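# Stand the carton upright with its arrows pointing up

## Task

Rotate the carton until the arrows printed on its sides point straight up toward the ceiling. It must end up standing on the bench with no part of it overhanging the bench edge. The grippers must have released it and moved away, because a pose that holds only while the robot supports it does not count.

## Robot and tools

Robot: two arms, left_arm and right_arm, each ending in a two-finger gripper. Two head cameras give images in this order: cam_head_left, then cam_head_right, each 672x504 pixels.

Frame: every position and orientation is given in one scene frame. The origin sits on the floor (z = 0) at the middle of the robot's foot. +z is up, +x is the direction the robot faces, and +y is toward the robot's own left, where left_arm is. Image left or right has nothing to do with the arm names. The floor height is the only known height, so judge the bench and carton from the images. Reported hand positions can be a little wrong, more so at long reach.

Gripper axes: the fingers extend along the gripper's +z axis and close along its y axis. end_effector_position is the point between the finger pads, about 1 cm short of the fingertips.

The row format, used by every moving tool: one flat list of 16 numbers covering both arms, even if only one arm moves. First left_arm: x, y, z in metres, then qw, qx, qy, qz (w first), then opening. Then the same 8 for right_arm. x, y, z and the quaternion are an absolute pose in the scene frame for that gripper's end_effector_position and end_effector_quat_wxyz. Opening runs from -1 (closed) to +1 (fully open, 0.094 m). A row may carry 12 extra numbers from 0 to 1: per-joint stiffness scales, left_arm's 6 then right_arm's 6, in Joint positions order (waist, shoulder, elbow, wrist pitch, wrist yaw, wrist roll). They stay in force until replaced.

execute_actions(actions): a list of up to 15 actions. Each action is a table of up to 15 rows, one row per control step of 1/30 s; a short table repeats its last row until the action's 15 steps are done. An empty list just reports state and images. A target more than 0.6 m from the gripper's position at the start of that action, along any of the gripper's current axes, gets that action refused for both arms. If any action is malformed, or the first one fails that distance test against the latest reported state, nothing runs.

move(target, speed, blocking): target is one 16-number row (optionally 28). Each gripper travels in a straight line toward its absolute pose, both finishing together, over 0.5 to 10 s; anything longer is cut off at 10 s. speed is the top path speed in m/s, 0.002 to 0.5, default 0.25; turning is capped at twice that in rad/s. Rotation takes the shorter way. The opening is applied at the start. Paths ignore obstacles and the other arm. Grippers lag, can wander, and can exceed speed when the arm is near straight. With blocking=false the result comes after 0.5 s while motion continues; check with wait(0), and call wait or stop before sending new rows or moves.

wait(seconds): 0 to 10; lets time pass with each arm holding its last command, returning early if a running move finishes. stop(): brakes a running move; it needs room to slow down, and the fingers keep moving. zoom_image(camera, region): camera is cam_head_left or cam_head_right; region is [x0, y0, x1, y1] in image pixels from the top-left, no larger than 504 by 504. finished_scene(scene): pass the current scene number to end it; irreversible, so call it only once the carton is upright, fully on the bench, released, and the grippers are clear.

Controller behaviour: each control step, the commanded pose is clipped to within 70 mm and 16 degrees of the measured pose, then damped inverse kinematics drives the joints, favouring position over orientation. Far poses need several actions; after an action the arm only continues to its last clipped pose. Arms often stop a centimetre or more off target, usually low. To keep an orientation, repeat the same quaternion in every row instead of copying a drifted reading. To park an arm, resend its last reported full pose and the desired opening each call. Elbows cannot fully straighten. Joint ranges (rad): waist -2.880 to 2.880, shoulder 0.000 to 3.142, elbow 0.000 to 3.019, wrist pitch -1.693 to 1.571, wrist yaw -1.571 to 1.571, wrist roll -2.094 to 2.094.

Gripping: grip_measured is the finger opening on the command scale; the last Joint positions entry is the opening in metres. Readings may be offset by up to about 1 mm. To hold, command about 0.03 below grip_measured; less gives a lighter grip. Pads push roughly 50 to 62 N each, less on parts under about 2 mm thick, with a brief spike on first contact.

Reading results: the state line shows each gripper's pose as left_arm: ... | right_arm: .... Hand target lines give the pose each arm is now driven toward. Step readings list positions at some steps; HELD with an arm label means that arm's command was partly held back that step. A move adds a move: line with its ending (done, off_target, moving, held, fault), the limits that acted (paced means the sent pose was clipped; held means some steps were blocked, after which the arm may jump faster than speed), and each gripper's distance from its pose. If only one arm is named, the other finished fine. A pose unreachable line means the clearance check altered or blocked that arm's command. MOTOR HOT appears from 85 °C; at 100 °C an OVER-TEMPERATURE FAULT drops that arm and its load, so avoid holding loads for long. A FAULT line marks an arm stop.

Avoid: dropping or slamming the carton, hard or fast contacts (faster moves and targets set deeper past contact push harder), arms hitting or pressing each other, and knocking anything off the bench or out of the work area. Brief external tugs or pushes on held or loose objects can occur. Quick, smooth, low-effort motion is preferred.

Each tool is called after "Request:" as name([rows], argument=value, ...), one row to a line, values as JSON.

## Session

Request:
execute_actions(actions=[])

Scene clock: 0.00 s.
left_arm: end_effector_position=(+0.5659, -0.1502, +0.9829) grip_measured=-0.997 end_effector_quat_wxyz=(+0.065, +0.312, -0.944, +0.088) | right_arm: end_effector_position=(+0.5381, -0.7922, +0.9369) grip_measured=+1.000 end_effector_quat_wxyz=(+0.032, +0.328, -0.943, +0.049)
Joint positions: left_arm=[ 0.582  1.934  1.143  0.373 -0.765 -0.621  0.   ] | right_arm=[ 0.804  1.591  1.41  -0.005 -0.642 -1.155  0.094]
Joint velocities: left_arm=[-0.005 -0.015  0.007  0.012 -0.066 -0.007  0.   ] | right_arm=[-0.005  0.005  0.007  0.017 -0.007  0.022  0.   ]
Hand target (left_arm): +0.563, -0.150, +0.984; -0.067, -0.310, +0.944, -0.087
Hand target (right_arm): +0.538, -0.791, +0.936; -0.031, -0.327, +0.943, -0.048
Joint stiffness scale: left_arm=[1. 1. 1. 1. 1. 1.] | right_arm=[1. 1. 1. 1. 1. 1.]

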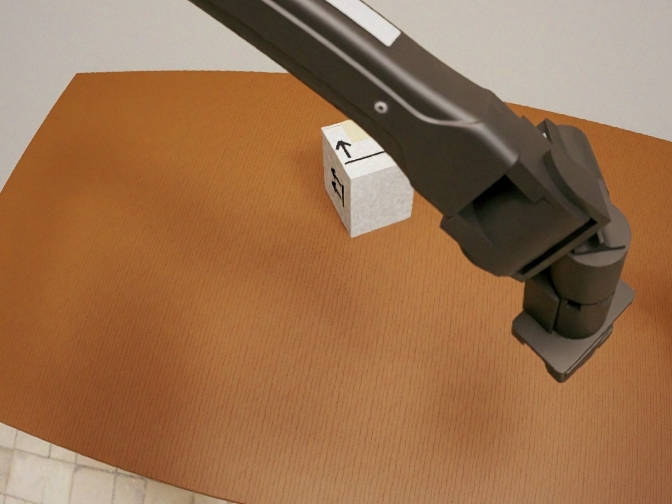

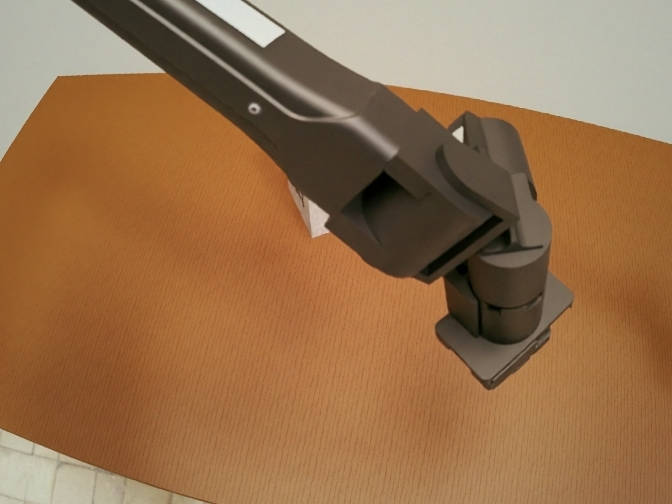

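Request:
move(target=[0.68,0.25,0.92,0,0,0.866,-0.5,-1,0.68,-0.2,0.92,0,0,0.866,0.5,-1], speed=0.3)

Request:
zoom_image(camera="cam_head_left", region=[260,70,500,270])

Scene clock: 5.07 s.
left_arm: end_effector_position=(+0.6935, +0.2516, +0.9334) grip_measured=-0.997 end_effector_quat_wxyz=(+0.016, -0.002, +0.869, -0.495) | right_arm: end_effector_position=(+0.6759, -0.1974, +0.9195) grip_measured=-0.979 end_effector_quat_wxyz=(-0.010, -0.006, -0.863, -0.505)
Joint positions: left_arm=[ 1.527  1.445  1.301 -0.474  0.921  0.565  0.   ] | right_arm=[ 1.703  1.499  1.259 -0.344 -0.863 -0.495  0.001]
Joint velocities: left_arm=[-0.015  0.005  0.002  0.012 -0.081 -0.037 -0.   ] | right_arm=[ 0.005  0.005  0.002 -0.007  0.007  0.022  0.001]
Hand target (left_arm): +0.678, +0.245, +0.925; +0.003, -0.007, +0.864, -0.503
Hand target (right_arm): +0.678, -0.202, +0.915; +0.012, +0.011, +0.866, +0.500
Off the commanded pose (left_arm): 0.019 m, 2 deg.
Off the commanded pose (right_arm): 0.005 m, 1 deg.
Joint stiffness scale: left_arm=[1. 1. 1. 1. 1. 1.] | right_arm=[1. 1. 1. 1. 1. 1.]
move: off_target (left_arm)

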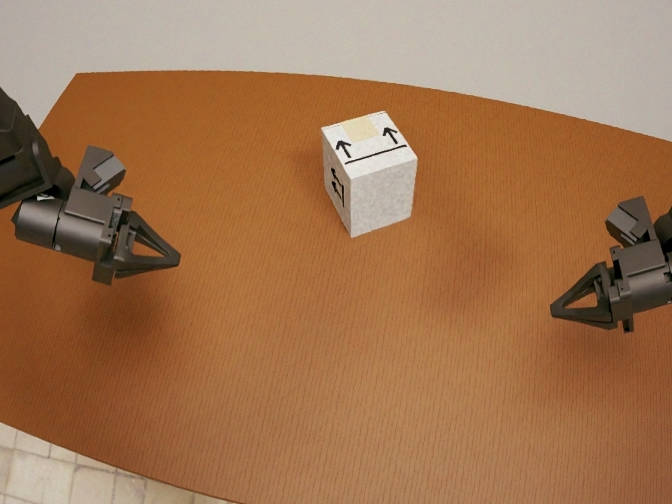

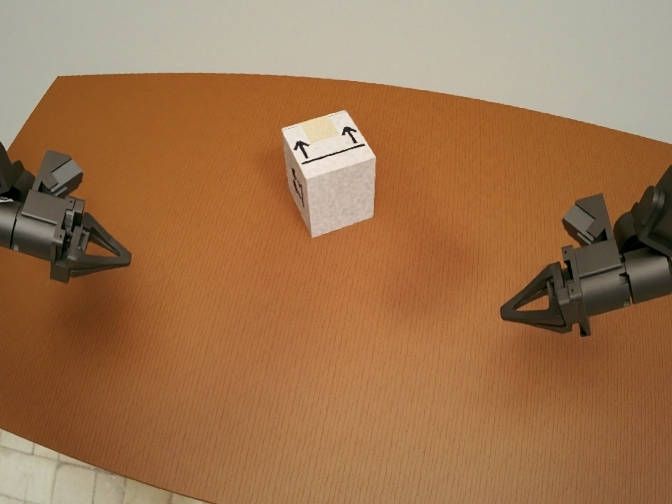

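Region (260, 70, 500, 270) of cam_head_left's 672x504 image, scaled by 2.100, with more detail than that image has.

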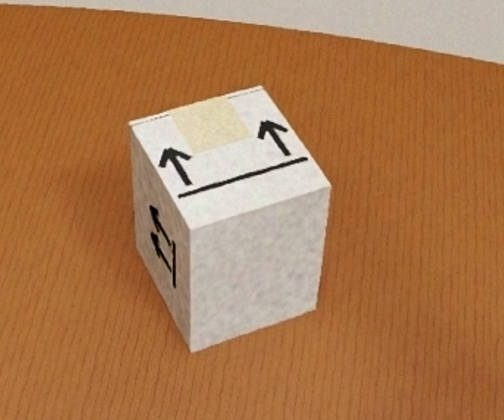

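Request:
move(target=[0.86,0.17,0.86,0,0,0.866,-0.5,-1,0.9,-0.17,0.86,0,0,0.866,0.5,-1])

Scene clock: 17.93 s.
left_arm: end_effector_position=(+0.8689, +0.1828, +0.8685) grip_measured=-0.997 end_effector_quat_wxyz=(+0.012, +0.006, +0.869, -0.495) | right_arm: end_effector_position=(+0.9013, -0.1767, +0.8724) grip_measured=-0.979 end_effector_quat_wxyz=(-0.008, +0.004, -0.866, -0.499)
Joint positions: left_arm=[ 1.316  1.733  1.973 -0.753  0.735  0.423  0.   ] | right_arm=[ 1.853  1.781  2.118 -0.85  -0.717 -0.404  0.001]
Joint velocities: left_arm=[-0.005 -0.005 -0.002 -0.007  0.007  0.051  0.   ] | right_arm=[ 0.005  0.015  0.002 -0.012  0.037  0.037 -0.   ]
Hand target (left_arm): +0.860, +0.172, +0.857; +0.000, +0.001, +0.866, -0.499
Hand target (right_arm): +0.900, -0.173, +0.866; +0.001, +0.002, +0.866, +0.501
Off the commanded pose (left_arm): 0.018 m, 2 deg.
Off the commanded pose (right_arm): 0.014 m, 1 deg.
Joint stiffness scale: left_arm=[1. 1. 1. 1. 1. 1.] | right_arm=[1. 1. 1. 1. 1. 1.]
move: off_target (left_arm, right_arm)

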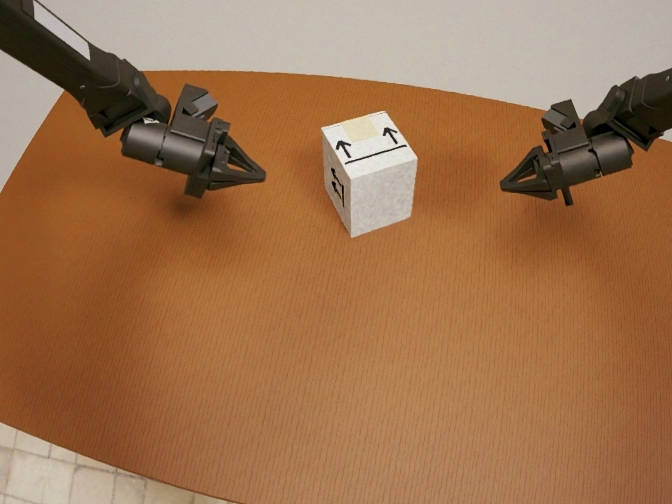

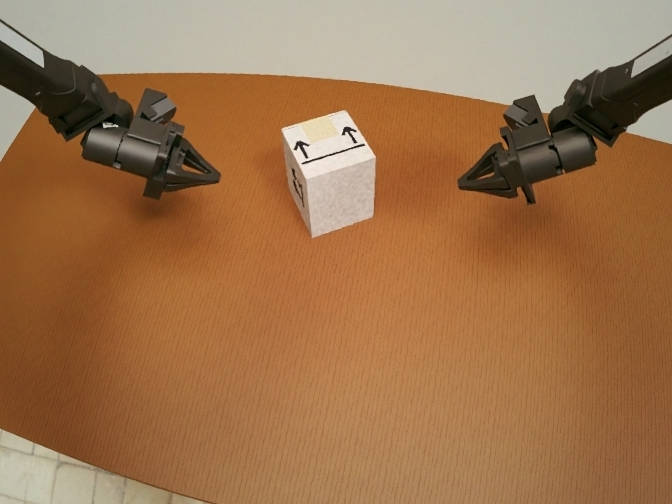

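Request:
move(target=[0.92,0.125,0.805,0,0,0.866,-0.5,-1,0.995,-0.08,0.805,0,0,0.866,0.5,-1], speed=0.15)

Scene clock: 25.33 s.
left_arm: end_effector_position=(+0.9258, +0.1433, +0.8082) grip_measured=-0.997 end_effector_quat_wxyz=(+0.006, +0.000, +0.870, -0.492) | right_arm: end_effector_position=(+0.9784, -0.0780, +0.8028) grip_measured=-0.979 end_effector_quat_wxyz=(-0.051, -0.034, -0.881, -0.470)
Joint positions: left_arm=[ 1.257  2.073  2.572 -0.991  0.675  0.372  0.   ] | right_arm=[ 1.994  2.266  2.909 -0.957 -0.559 -0.217  0.001]
Joint velocities: left_arm=[-0.015 -0.005  0.002 -0.017 -0.037  0.081  0.001] | right_arm=[ 0.005  0.005  0.007  0.012  0.051  0.051 -0.   ]
Hand target (left_arm): +0.921, +0.126, +0.804; +0.001, +0.000, +0.866, -0.499
Hand target (right_arm): +0.993, -0.083, +0.808; +0.068, +0.039, +0.882, +0.466
Off the commanded pose (left_arm): 0.019 m, 1 deg.
Off the commanded pose (right_arm): 0.017 m, 8 deg.
Joint stiffness scale: left_arm=[1. 1. 1. 1. 1. 1.] | right_arm=[1. 1. 1. 1. 1. 1.]
elbow stopped short (right arm): the move would have taken joint 3 (elbow) straighter than the controller allows; a more bent joint 3 avoids this.
move: off_target (left_arm, right_arm)

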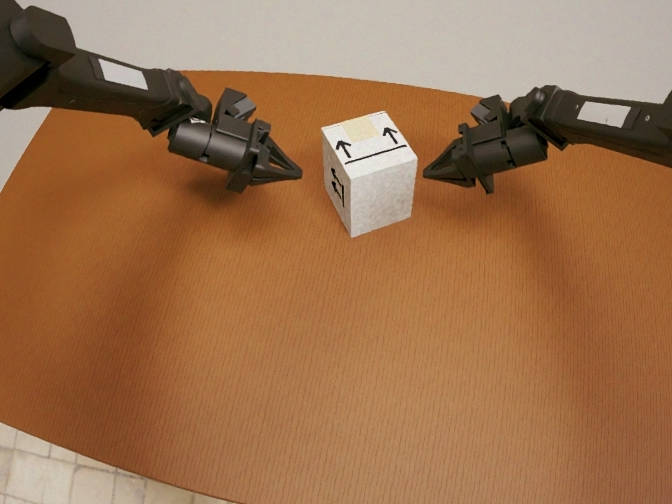

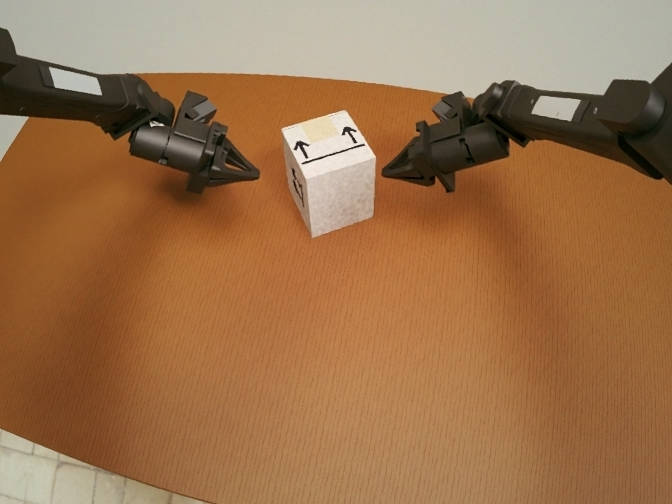

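Request:
move(target=[0.925,0.055,0.81,0,0,0.866,-0.5,-1,0.975,-0.01,0.81,-0.068,-0.039,-0.882,-0.466,-1], speed=0.05)

Scene clock: 29.13 s.
left_arm: end_effector_position=(+0.9311, +0.0743, +0.8149) grip_measured=-0.997 end_effector_quat_wxyz=(+0.005, +0.001, +0.870, -0.494) | right_arm: end_effector_position=(+0.9584, -0.0194, +0.7909) grip_measured=-0.979 end_effector_quat_wxyz=(-0.053, -0.036, -0.886, -0.459)
Joint positions: left_arm=[ 1.159  2.098  2.558 -0.925  0.59   0.319  0.   ] | right_arm=[ 2.056  2.216  2.681 -0.756 -0.477 -0.19   0.001]
Joint velocities: left_arm=[-0.015 -0.015 -0.002 -0.007  0.037 -0.051 -0.   ] | right_arm=[-0.005 -0.005 -0.002  0.012  0.125  0.037 -0.001]
Hand target (left_arm): +0.925, +0.055, +0.810; +0.001, +0.001, +0.866, -0.500
Hand target (right_arm): +0.976, -0.011, +0.809; +0.068, +0.040, +0.881, +0.466
Off the commanded pose (left_arm): 0.021 m, 1 deg.
Off the commanded pose (right_arm): 0.027 m, 2 deg.
Joint stiffness scale: left_arm=[1. 1. 1. 1. 1. 1.] | right_arm=[1. 1. 1. 1. 1. 1.]
move: off_target (left_arm, right_arm)

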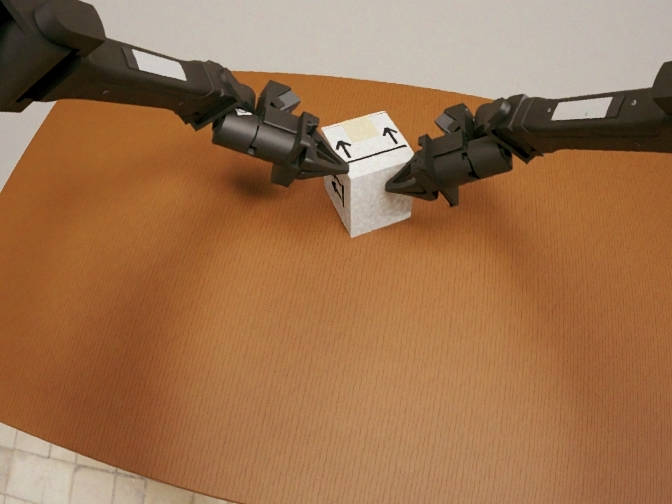

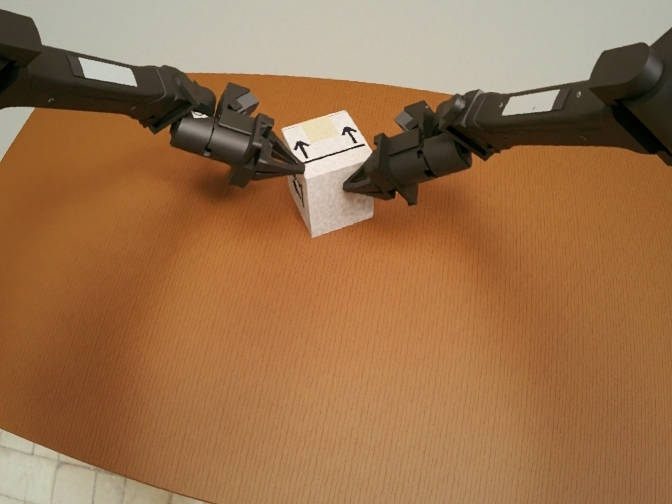

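Request:
move(target=[0.92,0.16,0.79,0.191,-0.332,0.8,-0.462,-1,0.94,-0.11,0.79,0.108,0.187,0.845,0.488,-1], speed=0.15)

Request:
move(target=[0.98,0.13,0.75,0.191,-0.332,0.8,-0.462,-1,1.005,-0.085,0.755,0.108,0.187,0.845,0.488,-1], speed=0.1)

Scene clock: 38.93 s.
left_arm: end_effector_position=(+0.9091, +0.1383, +0.7854) grip_measured=-0.997 end_effector_quat_wxyz=(+0.177, -0.335, +0.799, -0.467) | right_arm: end_effector_position=(+0.9341, -0.0971, +0.7877) grip_measured=-0.979 end_effector_quat_wxyz=(-0.102, -0.178, -0.846, -0.491)
Joint positions: left_arm=[ 1.258  1.929  1.837  0.411  0.628 -0.579  0.   ] | right_arm=[ 1.93   1.988  2.152 -0.208 -0.69   0.144  0.001]
Joint velocities: left_arm=[ 0.005 -0.005  0.002 -0.007 -0.095 -0.037 -0.001] | right_arm=[-0.005 -0.005  0.022 -0.012 -0.051  0.007  0.001]
Hand target (left_arm): +0.920, +0.160, +0.790; +0.192, -0.337, +0.800, -0.458
Hand target (right_arm): +0.940, -0.109, +0.791; +0.108, +0.183, +0.847, +0.488
Off the commanded pose (left_arm): 0.025 m, 2 deg.
Off the commanded pose (right_arm): 0.014 m, 1 deg.
Joint stiffness scale: left_arm=[1. 1. 1. 1. 1. 1.] | right_arm=[1. 1. 1. 1. 1. 1.]
move: off_target (left_arm, right_arm)

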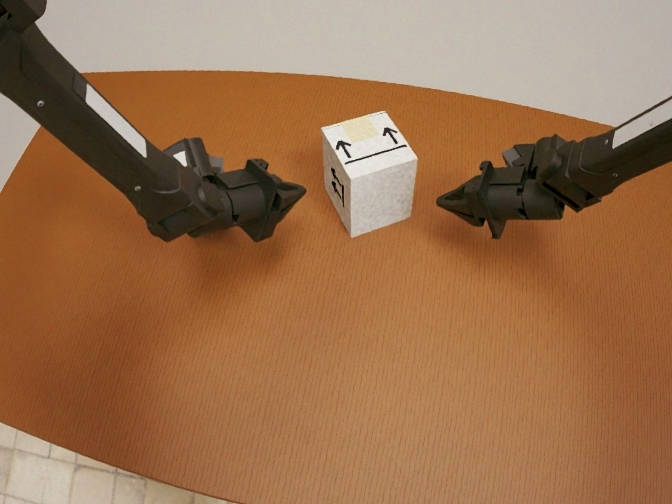

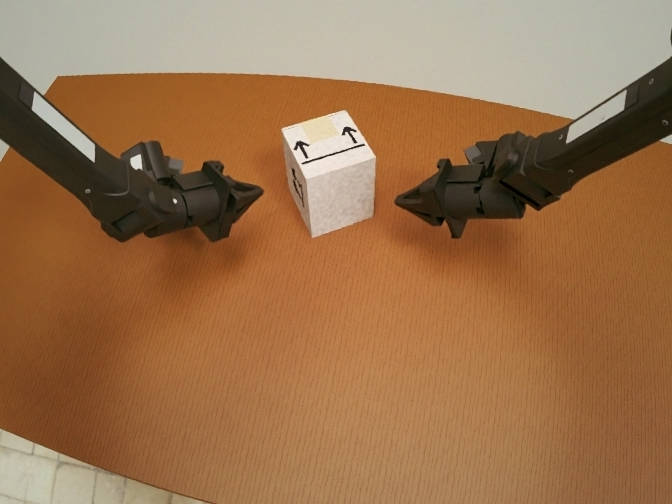

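Scene clock: 40.67 s.
left_arm: end_effector_position=(+0.9849, +0.1517, +0.7550) grip_measured=-0.997 end_effector_quat_wxyz=(+0.197, -0.334, +0.801, -0.456) | right_arm: end_effector_position=(+0.9952, -0.0890, +0.7528) grip_measured=-0.979 end_effector_quat_wxyz=(-0.113, -0.189, -0.849, -0.480)
Joint positions: left_arm=[ 1.252  2.08   2.239  0.193  0.598 -0.57   0.   ] | right_arm=[ 1.951  2.355  2.909 -0.559 -0.645  0.172  0.001]
Joint velocities: left_arm=[-0.005  0.005 -0.007 -0.012 -0.007  0.022 -0.   ] | right_arm=[-0.005 -0.015  0.032  0.007  0.066 -0.007  0.001]
Hand target (left_arm): +0.979, +0.131, +0.750; +0.191, -0.332, +0.800, -0.462
Hand target (right_arm): +1.003, -0.086, +0.759; +0.117, +0.193, +0.846, +0.483
Off the commanded pose (left_arm): 0.023 m, 1 deg.
Off the commanded pose (right_arm): 0.011 m, 1 deg.
Joint stiffness scale: left_arm=[1. 1. 1. 1. 1. 1.] | right_arm=[1. 1. 1. 1. 1. 1.]
elbow stopped short (right arm): the move would have taken joint 3 (elbow) straighter than the controller allows; a more bent joint 3 avoids this.
move: off_target (left_arm, right_arm)

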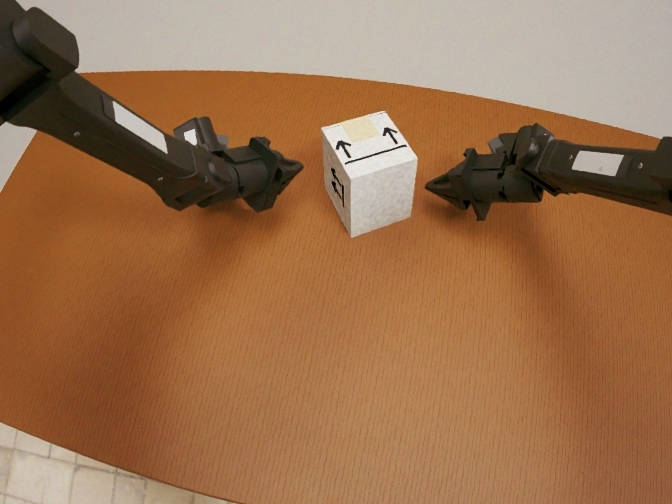

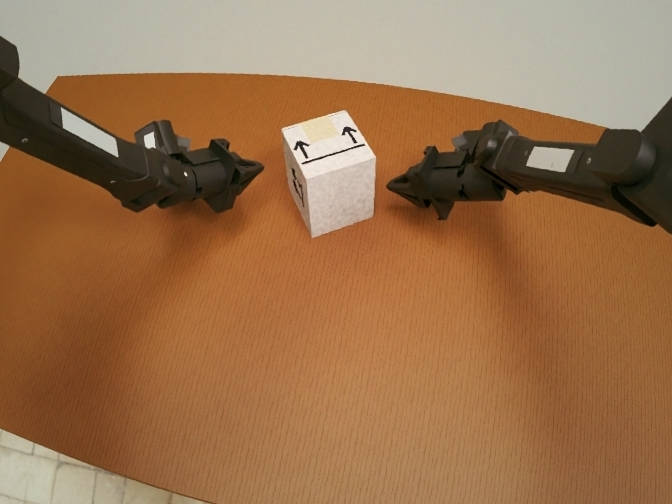

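Request:
move(target=[0.985,0.035,0.755,0.191,-0.332,0.8,-0.462,-1,0.995,-0.075,0.755,0.117,0.193,0.846,0.483,-1], speed=0.05)

Scene clock: 45.17 s.
left_arm: end_effector_position=(+0.9967, +0.0943, +0.7566) grip_measured=-0.997 end_effector_quat_wxyz=(+0.212, -0.335, +0.807, -0.437) | right_arm: end_effector_position=(+0.9856, -0.0808, +0.7448) grip_measured=-0.979 end_effector_quat_wxyz=(-0.110, -0.190, -0.851, -0.477)
Joint positions: left_arm=[ 1.167  2.133  2.294  0.193  0.478 -0.522  0.   ] | right_arm=[ 1.955  2.34   2.845 -0.516 -0.633  0.172  0.001]
Joint velocities: left_arm=[ 0.005  0.005  0.017  0.007  0.037 -0.007  0.   ] | right_arm=[ 0.005  0.005 -0.007 -0.012  0.007 -0.066 -0.001]
Hand target (left_arm): +0.982, +0.037, +0.759; +0.191, -0.330, +0.801, -0.462
Hand target (right_arm): +0.995, -0.075, +0.754; +0.116, +0.193, +0.846, +0.483
Off the commanded pose (left_arm): 0.060 m, 4 deg.
Off the commanded pose (right_arm): 0.015 m, 1 deg.
Joint stiffness scale: left_arm=[1. 1. 1. 1. 1. 1.] | right_arm=[1. 1. 1. 1. 1. 1.]
move: off_target (left_arm, right_arm)

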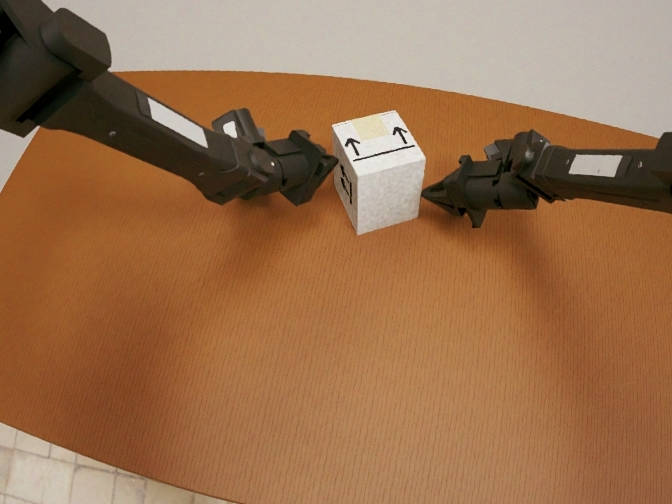

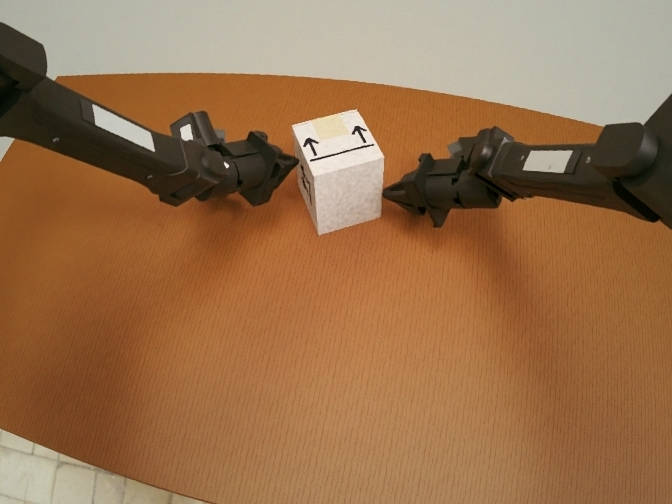

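Request:
move(target=[0.985,0.07,0.755,0.191,-0.332,0.8,-0.462,-1,0.99,-0.115,0.755,0.211,0.366,0.785,0.453,-1], speed=0.15)

Request:
move(target=[0.985,0.07,0.755,0.191,-0.332,0.8,-0.462,-1,1.04,-0.08,0.755,0.211,0.366,0.785,0.453,-1], speed=0.08)

Request:
move(target=[0.97,0.035,0.755,0.191,-0.332,0.8,-0.462,-1,1.025,-0.005,0.76,0.211,0.366,0.785,0.453,-1], speed=0.05)

Scene clock: 50.07 s.
left_arm: end_effector_position=(+0.9953, +0.0909, +0.7590) grip_measured=-0.997 end_effector_quat_wxyz=(+0.207, -0.331, +0.804, -0.449) | right_arm: end_effector_position=(+0.9834, -0.1008, +0.7499) grip_measured=-0.979 end_effector_quat_wxyz=(+0.202, +0.358, +0.790, +0.455)
Joint positions: left_arm=[ 1.168  2.133  2.294  0.187  0.505 -0.525  0.   ] | right_arm=[ 1.954  2.14   2.269  0.244 -0.521  0.604  0.001]
Joint velocities: left_arm=[-0.024 -0.015  0.007 -0.007  0.037 -0.051 -0.   ] | right_arm=[-0.024 -0.015  0.002 -0.017  0.037  0.022  0.   ]
Hand target (left_arm): +0.985, +0.070, +0.755; +0.191, -0.332, +0.800, -0.462
Hand target (right_arm): +0.991, -0.114, +0.754; +0.211, +0.363, +0.787, +0.452
Off the commanded pose (left_arm): 0.024 m, 2 deg.
Off the commanded pose (right_arm): 0.017 m, 2 deg.
Joint stiffness scale: left_arm=[1. 1. 1. 1. 1. 1.] | right_arm=[1. 1. 1. 1. 1. 1.]
move: off_target (left_arm, right_arm)

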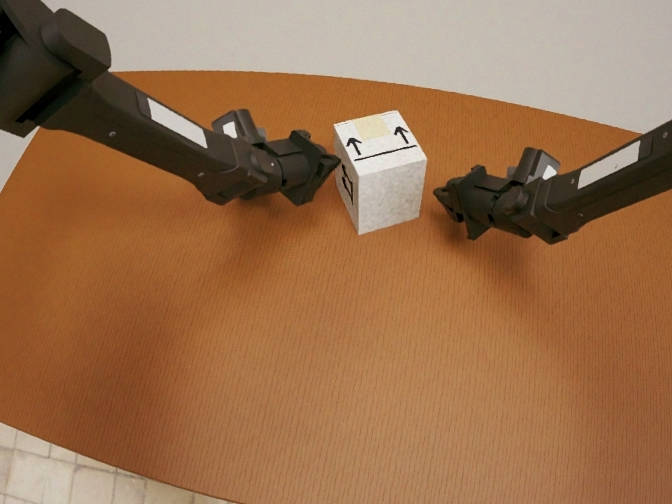

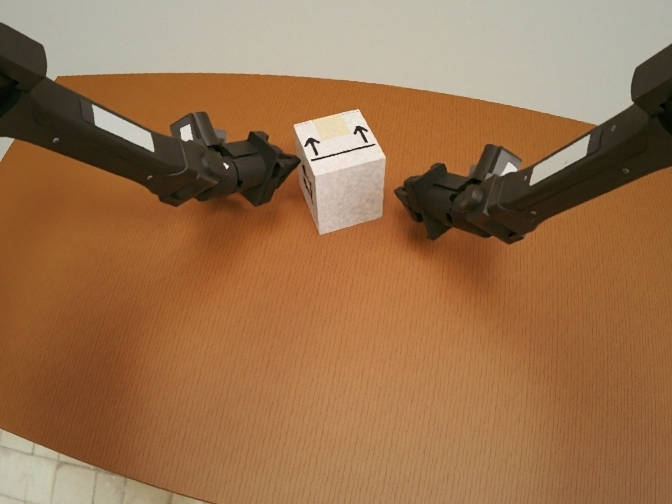

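Scene clock: 51.53 s.
left_arm: end_effector_position=(+0.9952, +0.0911, +0.7590) grip_measured=-0.997 end_effector_quat_wxyz=(+0.207, -0.330, +0.804, -0.449) | right_arm: end_effector_position=(+1.0352, -0.0840, +0.7562) grip_measured=-0.979 end_effector_quat_wxyz=(+0.209, +0.367, +0.786, +0.452)
Joint positions: left_arm=[ 1.168  2.133  2.294  0.187  0.506 -0.525  0.   ] | right_arm=[ 1.999  2.254  2.573  0.067 -0.466  0.604  0.001]
Joint velocities: left_arm=[-0.015 -0.024  0.002 -0.022  0.022 -0.022 -0.   ] | right_arm=[-0.005 -0.005  0.027  0.007  0.081 -0.022 -0.   ]
Hand target (left_arm): +0.985, +0.070, +0.756; +0.191, -0.332, +0.800, -0.462
Hand target (right_arm): +1.039, -0.081, +0.757; +0.211, +0.367, +0.785, +0.453
Off the commanded pose (left_arm): 0.024 m, 2 deg.
Off the commanded pose (right_arm): 0.006 m, 0 deg.
Joint stiffness scale: left_arm=[1. 1. 1. 1. 1. 1.] | right_arm=[1. 1. 1. 1. 1. 1.]
move: off_target (left_arm)

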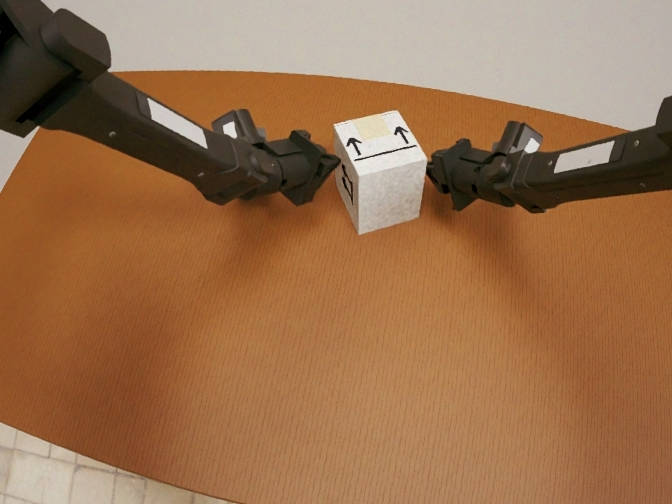

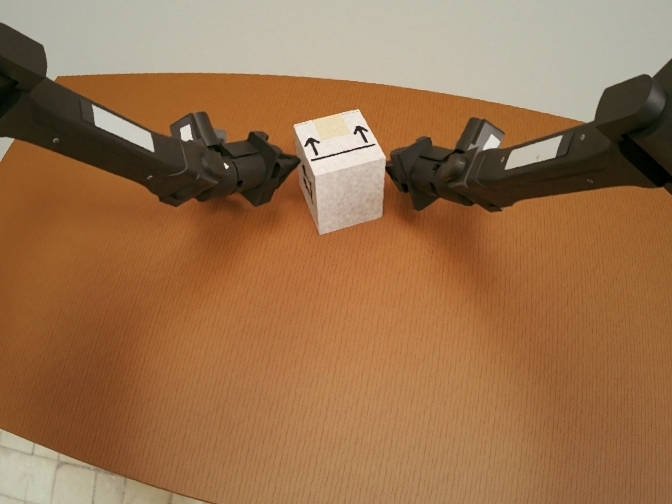

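Scene clock: 53.40 s.
left_arm: end_effector_position=(+0.9877, +0.0902, +0.7541) grip_measured=-0.997 end_effector_quat_wxyz=(+0.213, -0.335, +0.806, -0.439) | right_arm: end_effector_position=(+1.0469, -0.0676, +0.7650) grip_measured=-0.979 end_effector_quat_wxyz=(+0.233, +0.375, +0.786, +0.432)
Joint positions: left_arm=[ 1.168  2.133  2.266  0.225  0.482 -0.525  0.   ] | right_arm=[ 2.037  2.26   2.573  0.11  -0.384  0.589  0.001]
Joint velocities: left_arm=[ 0.005 -0.005  0.007  0.007  0.007 -0.022  0.   ] | right_arm=[ 0.005  0.005  0.012  0.002 -0.051 -0.022 -0.001]
Hand target (left_arm): +0.969, +0.036, +0.757; +0.191, -0.331, +0.800, -0.462
Hand target (right_arm): +1.023, -0.008, +0.763; +0.211, +0.367, +0.785, +0.453
Off the commanded pose (left_arm): 0.058 m, 4 deg.
Off the commanded pose (right_arm): 0.067 m, 4 deg.
Joint stiffness scale: left_arm=[1. 1. 1. 1. 1. 1.] | right_arm=[1. 1. 1. 1. 1. 1.]
move: off_target (left_arm, right_arm)

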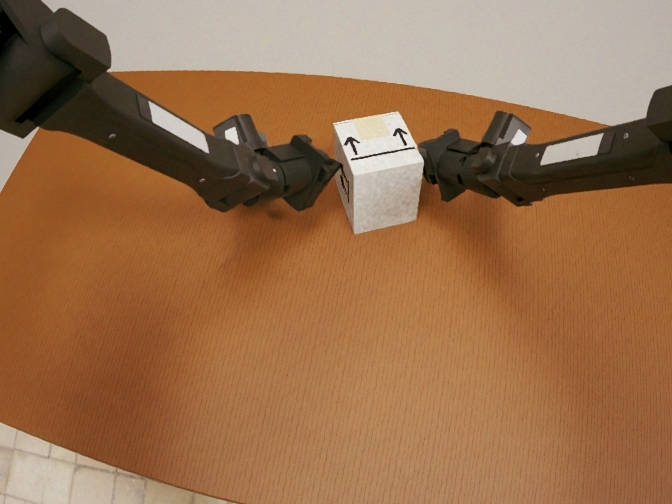

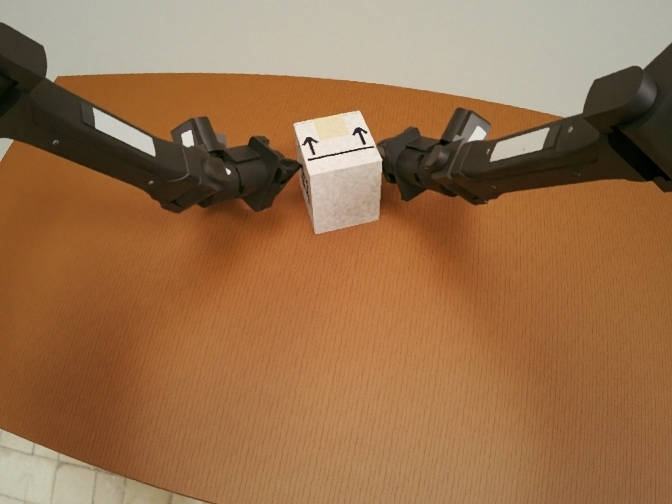

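Held. Pull back (right faster), keeping the squeeze.

Request:
execute_actions([
  [[0.965,0.04,0.765,0.191,-0.332,0.8,-0.462,-1,1.01,-0.015,0.77,0.211,0.366,0.785,0.453,-1]],
  [[0.955,0.04,0.768,0.191,-0.332,0.8,-0.462,-1,0.995,-0.018,0.772,0.211,0.366,0.785,0.453,-1]],
  [[0.945,0.04,0.768,0.191,-0.332,0.8,-0.462,-1,0.98,-0.02,0.772,0.211,0.366,0.785,0.453,-1]],
  [[0.935,0.04,0.768,0.191,-0.332,0.8,-0.462,-1,0.965,-0.02,0.772,0.211,0.366,0.785,0.453,-1]],
])

Scene clock: 59.43 s.
left_arm: end_effector_position=(+0.9409, +0.0775, +0.7538) grip_measured=-0.997 end_effector_quat_wxyz=(+0.206, -0.337, +0.809, -0.436) | right_arm: end_effector_position=(+0.9910, -0.0697, +0.7688) grip_measured=-0.979 end_effector_quat_wxyz=(+0.241, +0.373, +0.787, +0.427)
Joint positions: left_arm=[ 1.168  2.086  2.071  0.358  0.476 -0.525  0.   ] | right_arm=[ 2.02   2.121  2.189  0.37  -0.39   0.588  0.001]
Joint velocities: left_arm=[ 0.005 -0.015 -0.012  0.012  0.066  0.007 -0.   ] | right_arm=[-0.005 -0.024 -0.012  0.012 -0.051 -0.037  0.   ]
Hand target (left_arm): +0.935, +0.040, +0.768; +0.191, -0.331, +0.800, -0.462
Hand target (right_arm): +0.966, -0.021, +0.771; +0.211, +0.367, +0.785, +0.453
Off the commanded pose (left_arm): 0.041 m, 4 deg.
Off the commanded pose (right_arm): 0.056 m, 5 deg.
Joint stiffness scale: left_arm=[1. 1. 1. 1. 1. 1.] | right_arm=[1. 1. 1. 1. 1. 1.]
Step readings (end_effector_position; steps 1 to 15: 1st action; 16 to 30: 2nd action; 31 to 45: 3rd action; 46 to 60: 4th action):
0: left_arm (+0.9877, +0.0902, +0.7541) | right_arm (+1.0469, -0.0676, +0.7650)
1: left_arm (+0.9853, +0.0892, +0.7535) | right_arm (+1.0446, -0.0664, +0.7643)
2: left_arm (+0.9834, +0.0889, +0.7540) | right_arm (+1.0429, -0.0661, +0.7650)
4: left_arm (+0.9775, +0.0868, +0.7526) | right_arm (+1.0373, -0.0636, +0.7644)
8: left_arm (+0.9741, +0.0861, +0.7513) | right_arm (+1.0319, -0.0622, +0.7646)
15: left_arm (+0.9737, +0.0862, +0.7513) | right_arm (+1.0287, -0.0618, +0.7642)
16: left_arm (+0.9727, +0.0860, +0.7516) | right_arm (+1.0269, -0.0612, +0.7641)
17: left_arm (+0.9710, +0.0861, +0.7524) | right_arm (+1.0254, -0.0616, +0.7654)
19: left_arm (+0.9666, +0.0849, +0.7527) | right_arm (+1.0207, -0.0621, +0.7652)
23: left_arm (+0.9621, +0.0834, +0.7523) | right_arm (+1.0165, -0.0641, +0.7652)
30: left_arm (+0.9608, +0.0830, +0.7523) | right_arm (+1.0146, -0.0646, +0.7654)
31: left_arm (+0.9598, +0.0828, +0.7524) | right_arm (+1.0128, -0.0642, +0.7653)
32: left_arm (+0.9586, +0.0828, +0.7531) | right_arm (+1.0117, -0.0646, +0.7668)
34: left_arm (+0.9553, +0.0819, +0.7533) | right_arm (+1.0075, -0.0653, +0.7668)
38: left_arm (+0.9518, +0.0806, +0.7530) | right_arm (+1.0041, -0.0670, +0.7670)
45: left_arm (+0.9507, +0.0801, +0.7530) | right_arm (+1.0025, -0.0674, +0.7670)
46: left_arm (+0.9497, +0.0798, +0.7532) | right_arm (+1.0009, -0.0672, +0.7671)
47: left_arm (+0.9484, +0.0797, +0.7538) | right_arm (+0.9999, -0.0675, +0.7687)
49: left_arm (+0.9453, +0.0792, +0.7540) | right_arm (+0.9957, -0.0677, +0.7688)
53: left_arm (+0.9418, +0.0779, +0.7537) | right_arm (+0.9921, -0.0692, +0.7687)
60: end_effector_position above

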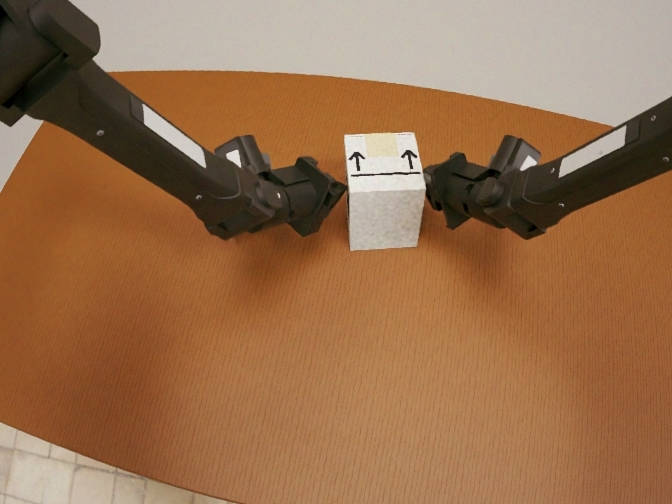

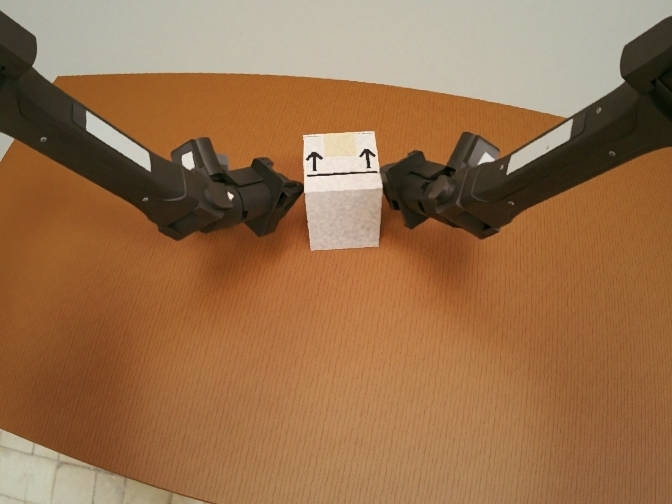

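Request:
execute_actions([
  [[0.92,0.032,0.768,0.191,-0.332,0.8,-0.462,-1,0.945,-0.025,0.77,0.211,0.366,0.785,0.453,-1]],
  [[0.905,0.03,0.768,0.191,-0.332,0.8,-0.462,-1,0.923,-0.028,0.77,0.211,0.366,0.785,0.453,-1]],
  [[0.887,0.03,0.768,0.191,-0.332,0.8,-0.462,-1,0.9,-0.028,0.77,0.211,0.366,0.785,0.453,-1]],
  [[0.868,0.03,0.768,0.191,-0.332,0.8,-0.462,-1,0.878,-0.028,0.77,0.211,0.366,0.785,0.453,-1]],
  [[0.848,0.03,0.768,0.191,-0.332,0.8,-0.462,-1,0.856,-0.028,0.77,0.211,0.366,0.785,0.453,-1]],
  [[0.828,0.03,0.768,0.191,-0.332,0.8,-0.462,-1,0.834,-0.028,0.77,0.211,0.366,0.785,0.453,-1]],
])

Request:
move(target=[0.84,0.125,0.76,0.108,-0.187,0.845,-0.488,-1,0.86,-0.13,0.76,0.108,0.187,0.845,0.488,-1], speed=0.15)

Scene clock: 66.37 s.
left_arm: end_effector_position=(+0.8487, +0.0635, +0.7635) grip_measured=-0.997 end_effector_quat_wxyz=(+0.219, -0.330, +0.805, -0.442) | right_arm: end_effector_position=(+0.8862, -0.0826, +0.7788) grip_measured=-0.979 end_effector_quat_wxyz=(+0.267, +0.360, +0.784, +0.430)
Joint positions: left_arm=[ 1.183  2.05   1.762  0.659  0.504 -0.526  0.   ] | right_arm=[ 1.969  2.035  1.782  0.749 -0.447  0.593  0.001]
Joint velocities: left_arm=[ 0.005 -0.024 -0.007 -0.017 -0.037  0.022 -0.   ] | right_arm=[-0.015 -0.005  0.002 -0.012  0.022  0.037 -0.001]
Hand target (left_arm): +0.828, +0.031, +0.768; +0.191, -0.331, +0.800, -0.462
Hand target (right_arm): +0.835, -0.029, +0.770; +0.211, +0.366, +0.785, +0.453
Off the commanded pose (left_arm): 0.040 m, 4 deg.
Off the commanded pose (right_arm): 0.076 m, 7 deg.
Joint stiffness scale: left_arm=[1. 1. 1. 1. 1. 1.] | right_arm=[1. 1. 1. 1. 1. 1.]
Step readings (end_effector_position; steps 1 to 15: 1st action; 16 to 30: 2nd action; 31 to 45: 3rd action; 46 to 60: 4th action; 61 to 75: 5th action; 76 to 90: 6th action):
0: left_arm (+0.9409, +0.0775, +0.7538) | right_arm (+0.9908, -0.0696, +0.7687)
1: left_arm (+0.9398, +0.0773, +0.7540) | right_arm (+0.9892, -0.0694, +0.7690)
2: left_arm (+0.9384, +0.0774, +0.7549) | right_arm (+0.9875, -0.0697, +0.7710)
4: left_arm (+0.9337, +0.0760, +0.7548) | right_arm (+0.9822, -0.0708, +0.7713)
8: left_arm (+0.9293, +0.0745, +0.7545) | right_arm (+0.9775, -0.0728, +0.7712)
15: left_arm (+0.9283, +0.0741, +0.7545) | right_arm (+0.9756, -0.0733, +0.7709)
16: left_arm (+0.9271, +0.0739, +0.7547) | right_arm (+0.9740, -0.0733, +0.7715)
17: left_arm (+0.9258, +0.0740, +0.7558) | right_arm (+0.9718, -0.0733, +0.7733)
19: left_arm (+0.9206, +0.0728, +0.7558) | right_arm (+0.9653, -0.0740, +0.7738)
23: left_arm (+0.9158, +0.0711, +0.7556) | right_arm (+0.9596, -0.0762, +0.7738)
30: left_arm (+0.9148, +0.0707, +0.7555) | right_arm (+0.9582, -0.0765, +0.7736)
31: left_arm (+0.9138, +0.0706, +0.7562) | right_arm (+0.9568, -0.0764, +0.7742)
32: left_arm (+0.9120, +0.0706, +0.7574) | right_arm (+0.9548, -0.0767, +0.7758)
34: left_arm (+0.9058, +0.0697, +0.7575) | right_arm (+0.9482, -0.0769, +0.7760)
38: left_arm (+0.9002, +0.0683, +0.7576) | right_arm (+0.9420, -0.0784, +0.7759)
45: left_arm (+0.8997, +0.0681, +0.7576) | right_arm (+0.9409, -0.0785, +0.7759)
46: left_arm (+0.8986, +0.0679, +0.7583) | right_arm (+0.9395, -0.0787, +0.7761)
47: left_arm (+0.8969, +0.0679, +0.7597) | right_arm (+0.9374, -0.0787, +0.7774)
49: left_arm (+0.8905, +0.0672, +0.7598) | right_arm (+0.9308, -0.0791, +0.7774)
53: left_arm (+0.8841, +0.0661, +0.7598) | right_arm (+0.9245, -0.0800, +0.7774)
60: left_arm (+0.8837, +0.0660, +0.7599) | right_arm (+0.9236, -0.0801, +0.7774)
61: left_arm (+0.8825, +0.0661, +0.7603) | right_arm (+0.9224, -0.0806, +0.7775)
62: left_arm (+0.8806, +0.0660, +0.7617) | right_arm (+0.9203, -0.0803, +0.7787)
64: left_arm (+0.8739, +0.0655, +0.7619) | right_arm (+0.9137, -0.0806, +0.7785)
68: left_arm (+0.8672, +0.0646, +0.7620) | right_arm (+0.9066, -0.0814, +0.7783)
75: left_arm (+0.8665, +0.0644, +0.7619) | right_arm (+0.9058, -0.0815, +0.7784)
76: left_arm (+0.8653, +0.0648, +0.7622) | right_arm (+0.9045, -0.0815, +0.7784)
77: left_arm (+0.8636, +0.0647, +0.7636) | right_arm (+0.9024, -0.0814, +0.7793)
79: left_arm (+0.8569, +0.0643, +0.7637) | right_arm (+0.8960, -0.0818, +0.7790)
83: left_arm (+0.8496, +0.0637, +0.7635) | right_arm (+0.8883, -0.0821, +0.7790)
90: end_effector_position above

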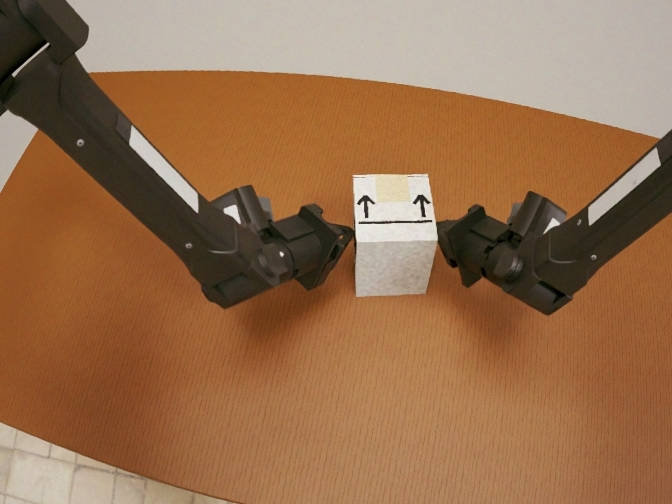

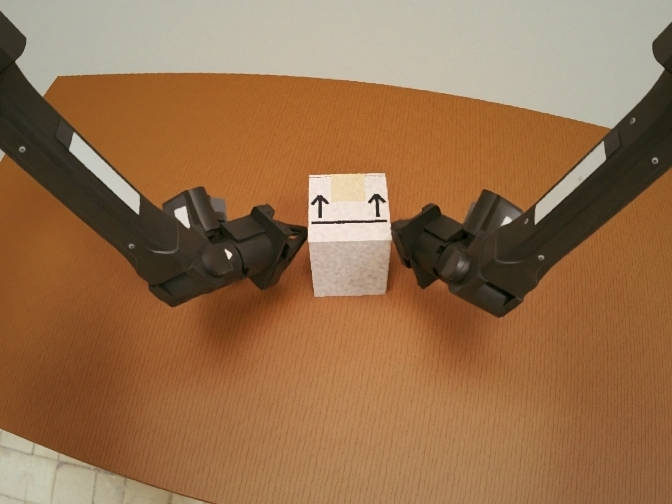

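Scene clock: 68.50 s.
left_arm: end_effector_position=(+0.8206, +0.1026, +0.7548) grip_measured=-0.997 end_effector_quat_wxyz=(+0.092, -0.192, +0.842, -0.496) | right_arm: end_effector_position=(+0.8513, -0.1191, +0.7589) grip_measured=-0.979 end_effector_quat_wxyz=(-0.100, -0.196, -0.841, -0.494)
Joint positions: left_arm=[ 1.283  1.985  1.863  0.073  0.768 -0.174  0.   ] | right_arm=[ 1.854  1.976  1.928  0.023 -0.77   0.189  0.001]
Joint velocities: left_arm=[ 0.005 -0.015 -0.012  0.022  0.051 -0.037  0.   ] | right_arm=[-0.005  0.005 -0.007 -0.007 -0.007 -0.022 -0.001]
Hand target (left_arm): +0.839, +0.124, +0.762; +0.109, -0.186, +0.845, -0.489
Hand target (right_arm): +0.860, -0.130, +0.761; +0.109, +0.188, +0.844, +0.490
Off the commanded pose (left_arm): 0.030 m, 2 deg.
Off the commanded pose (right_arm): 0.014 m, 2 deg.
Joint stiffness scale: left_arm=[1. 1. 1. 1. 1. 1.] | right_arm=[1. 1. 1. 1. 1. 1.]
move: off_target (left_arm, right_arm)

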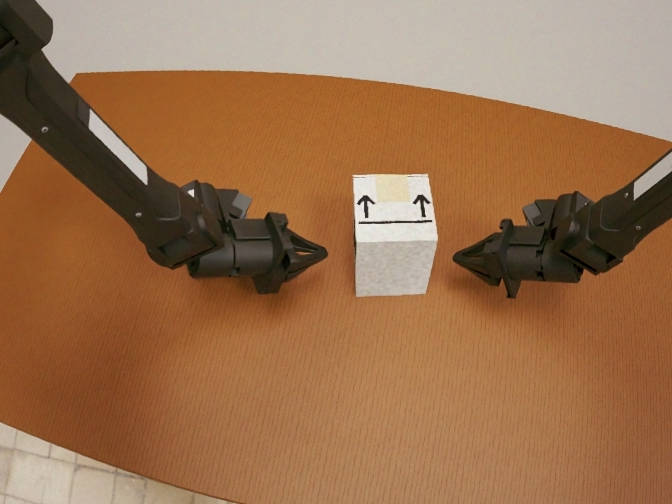

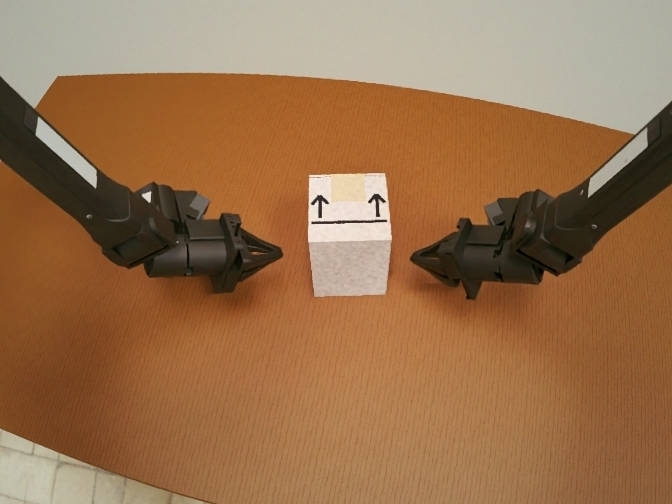

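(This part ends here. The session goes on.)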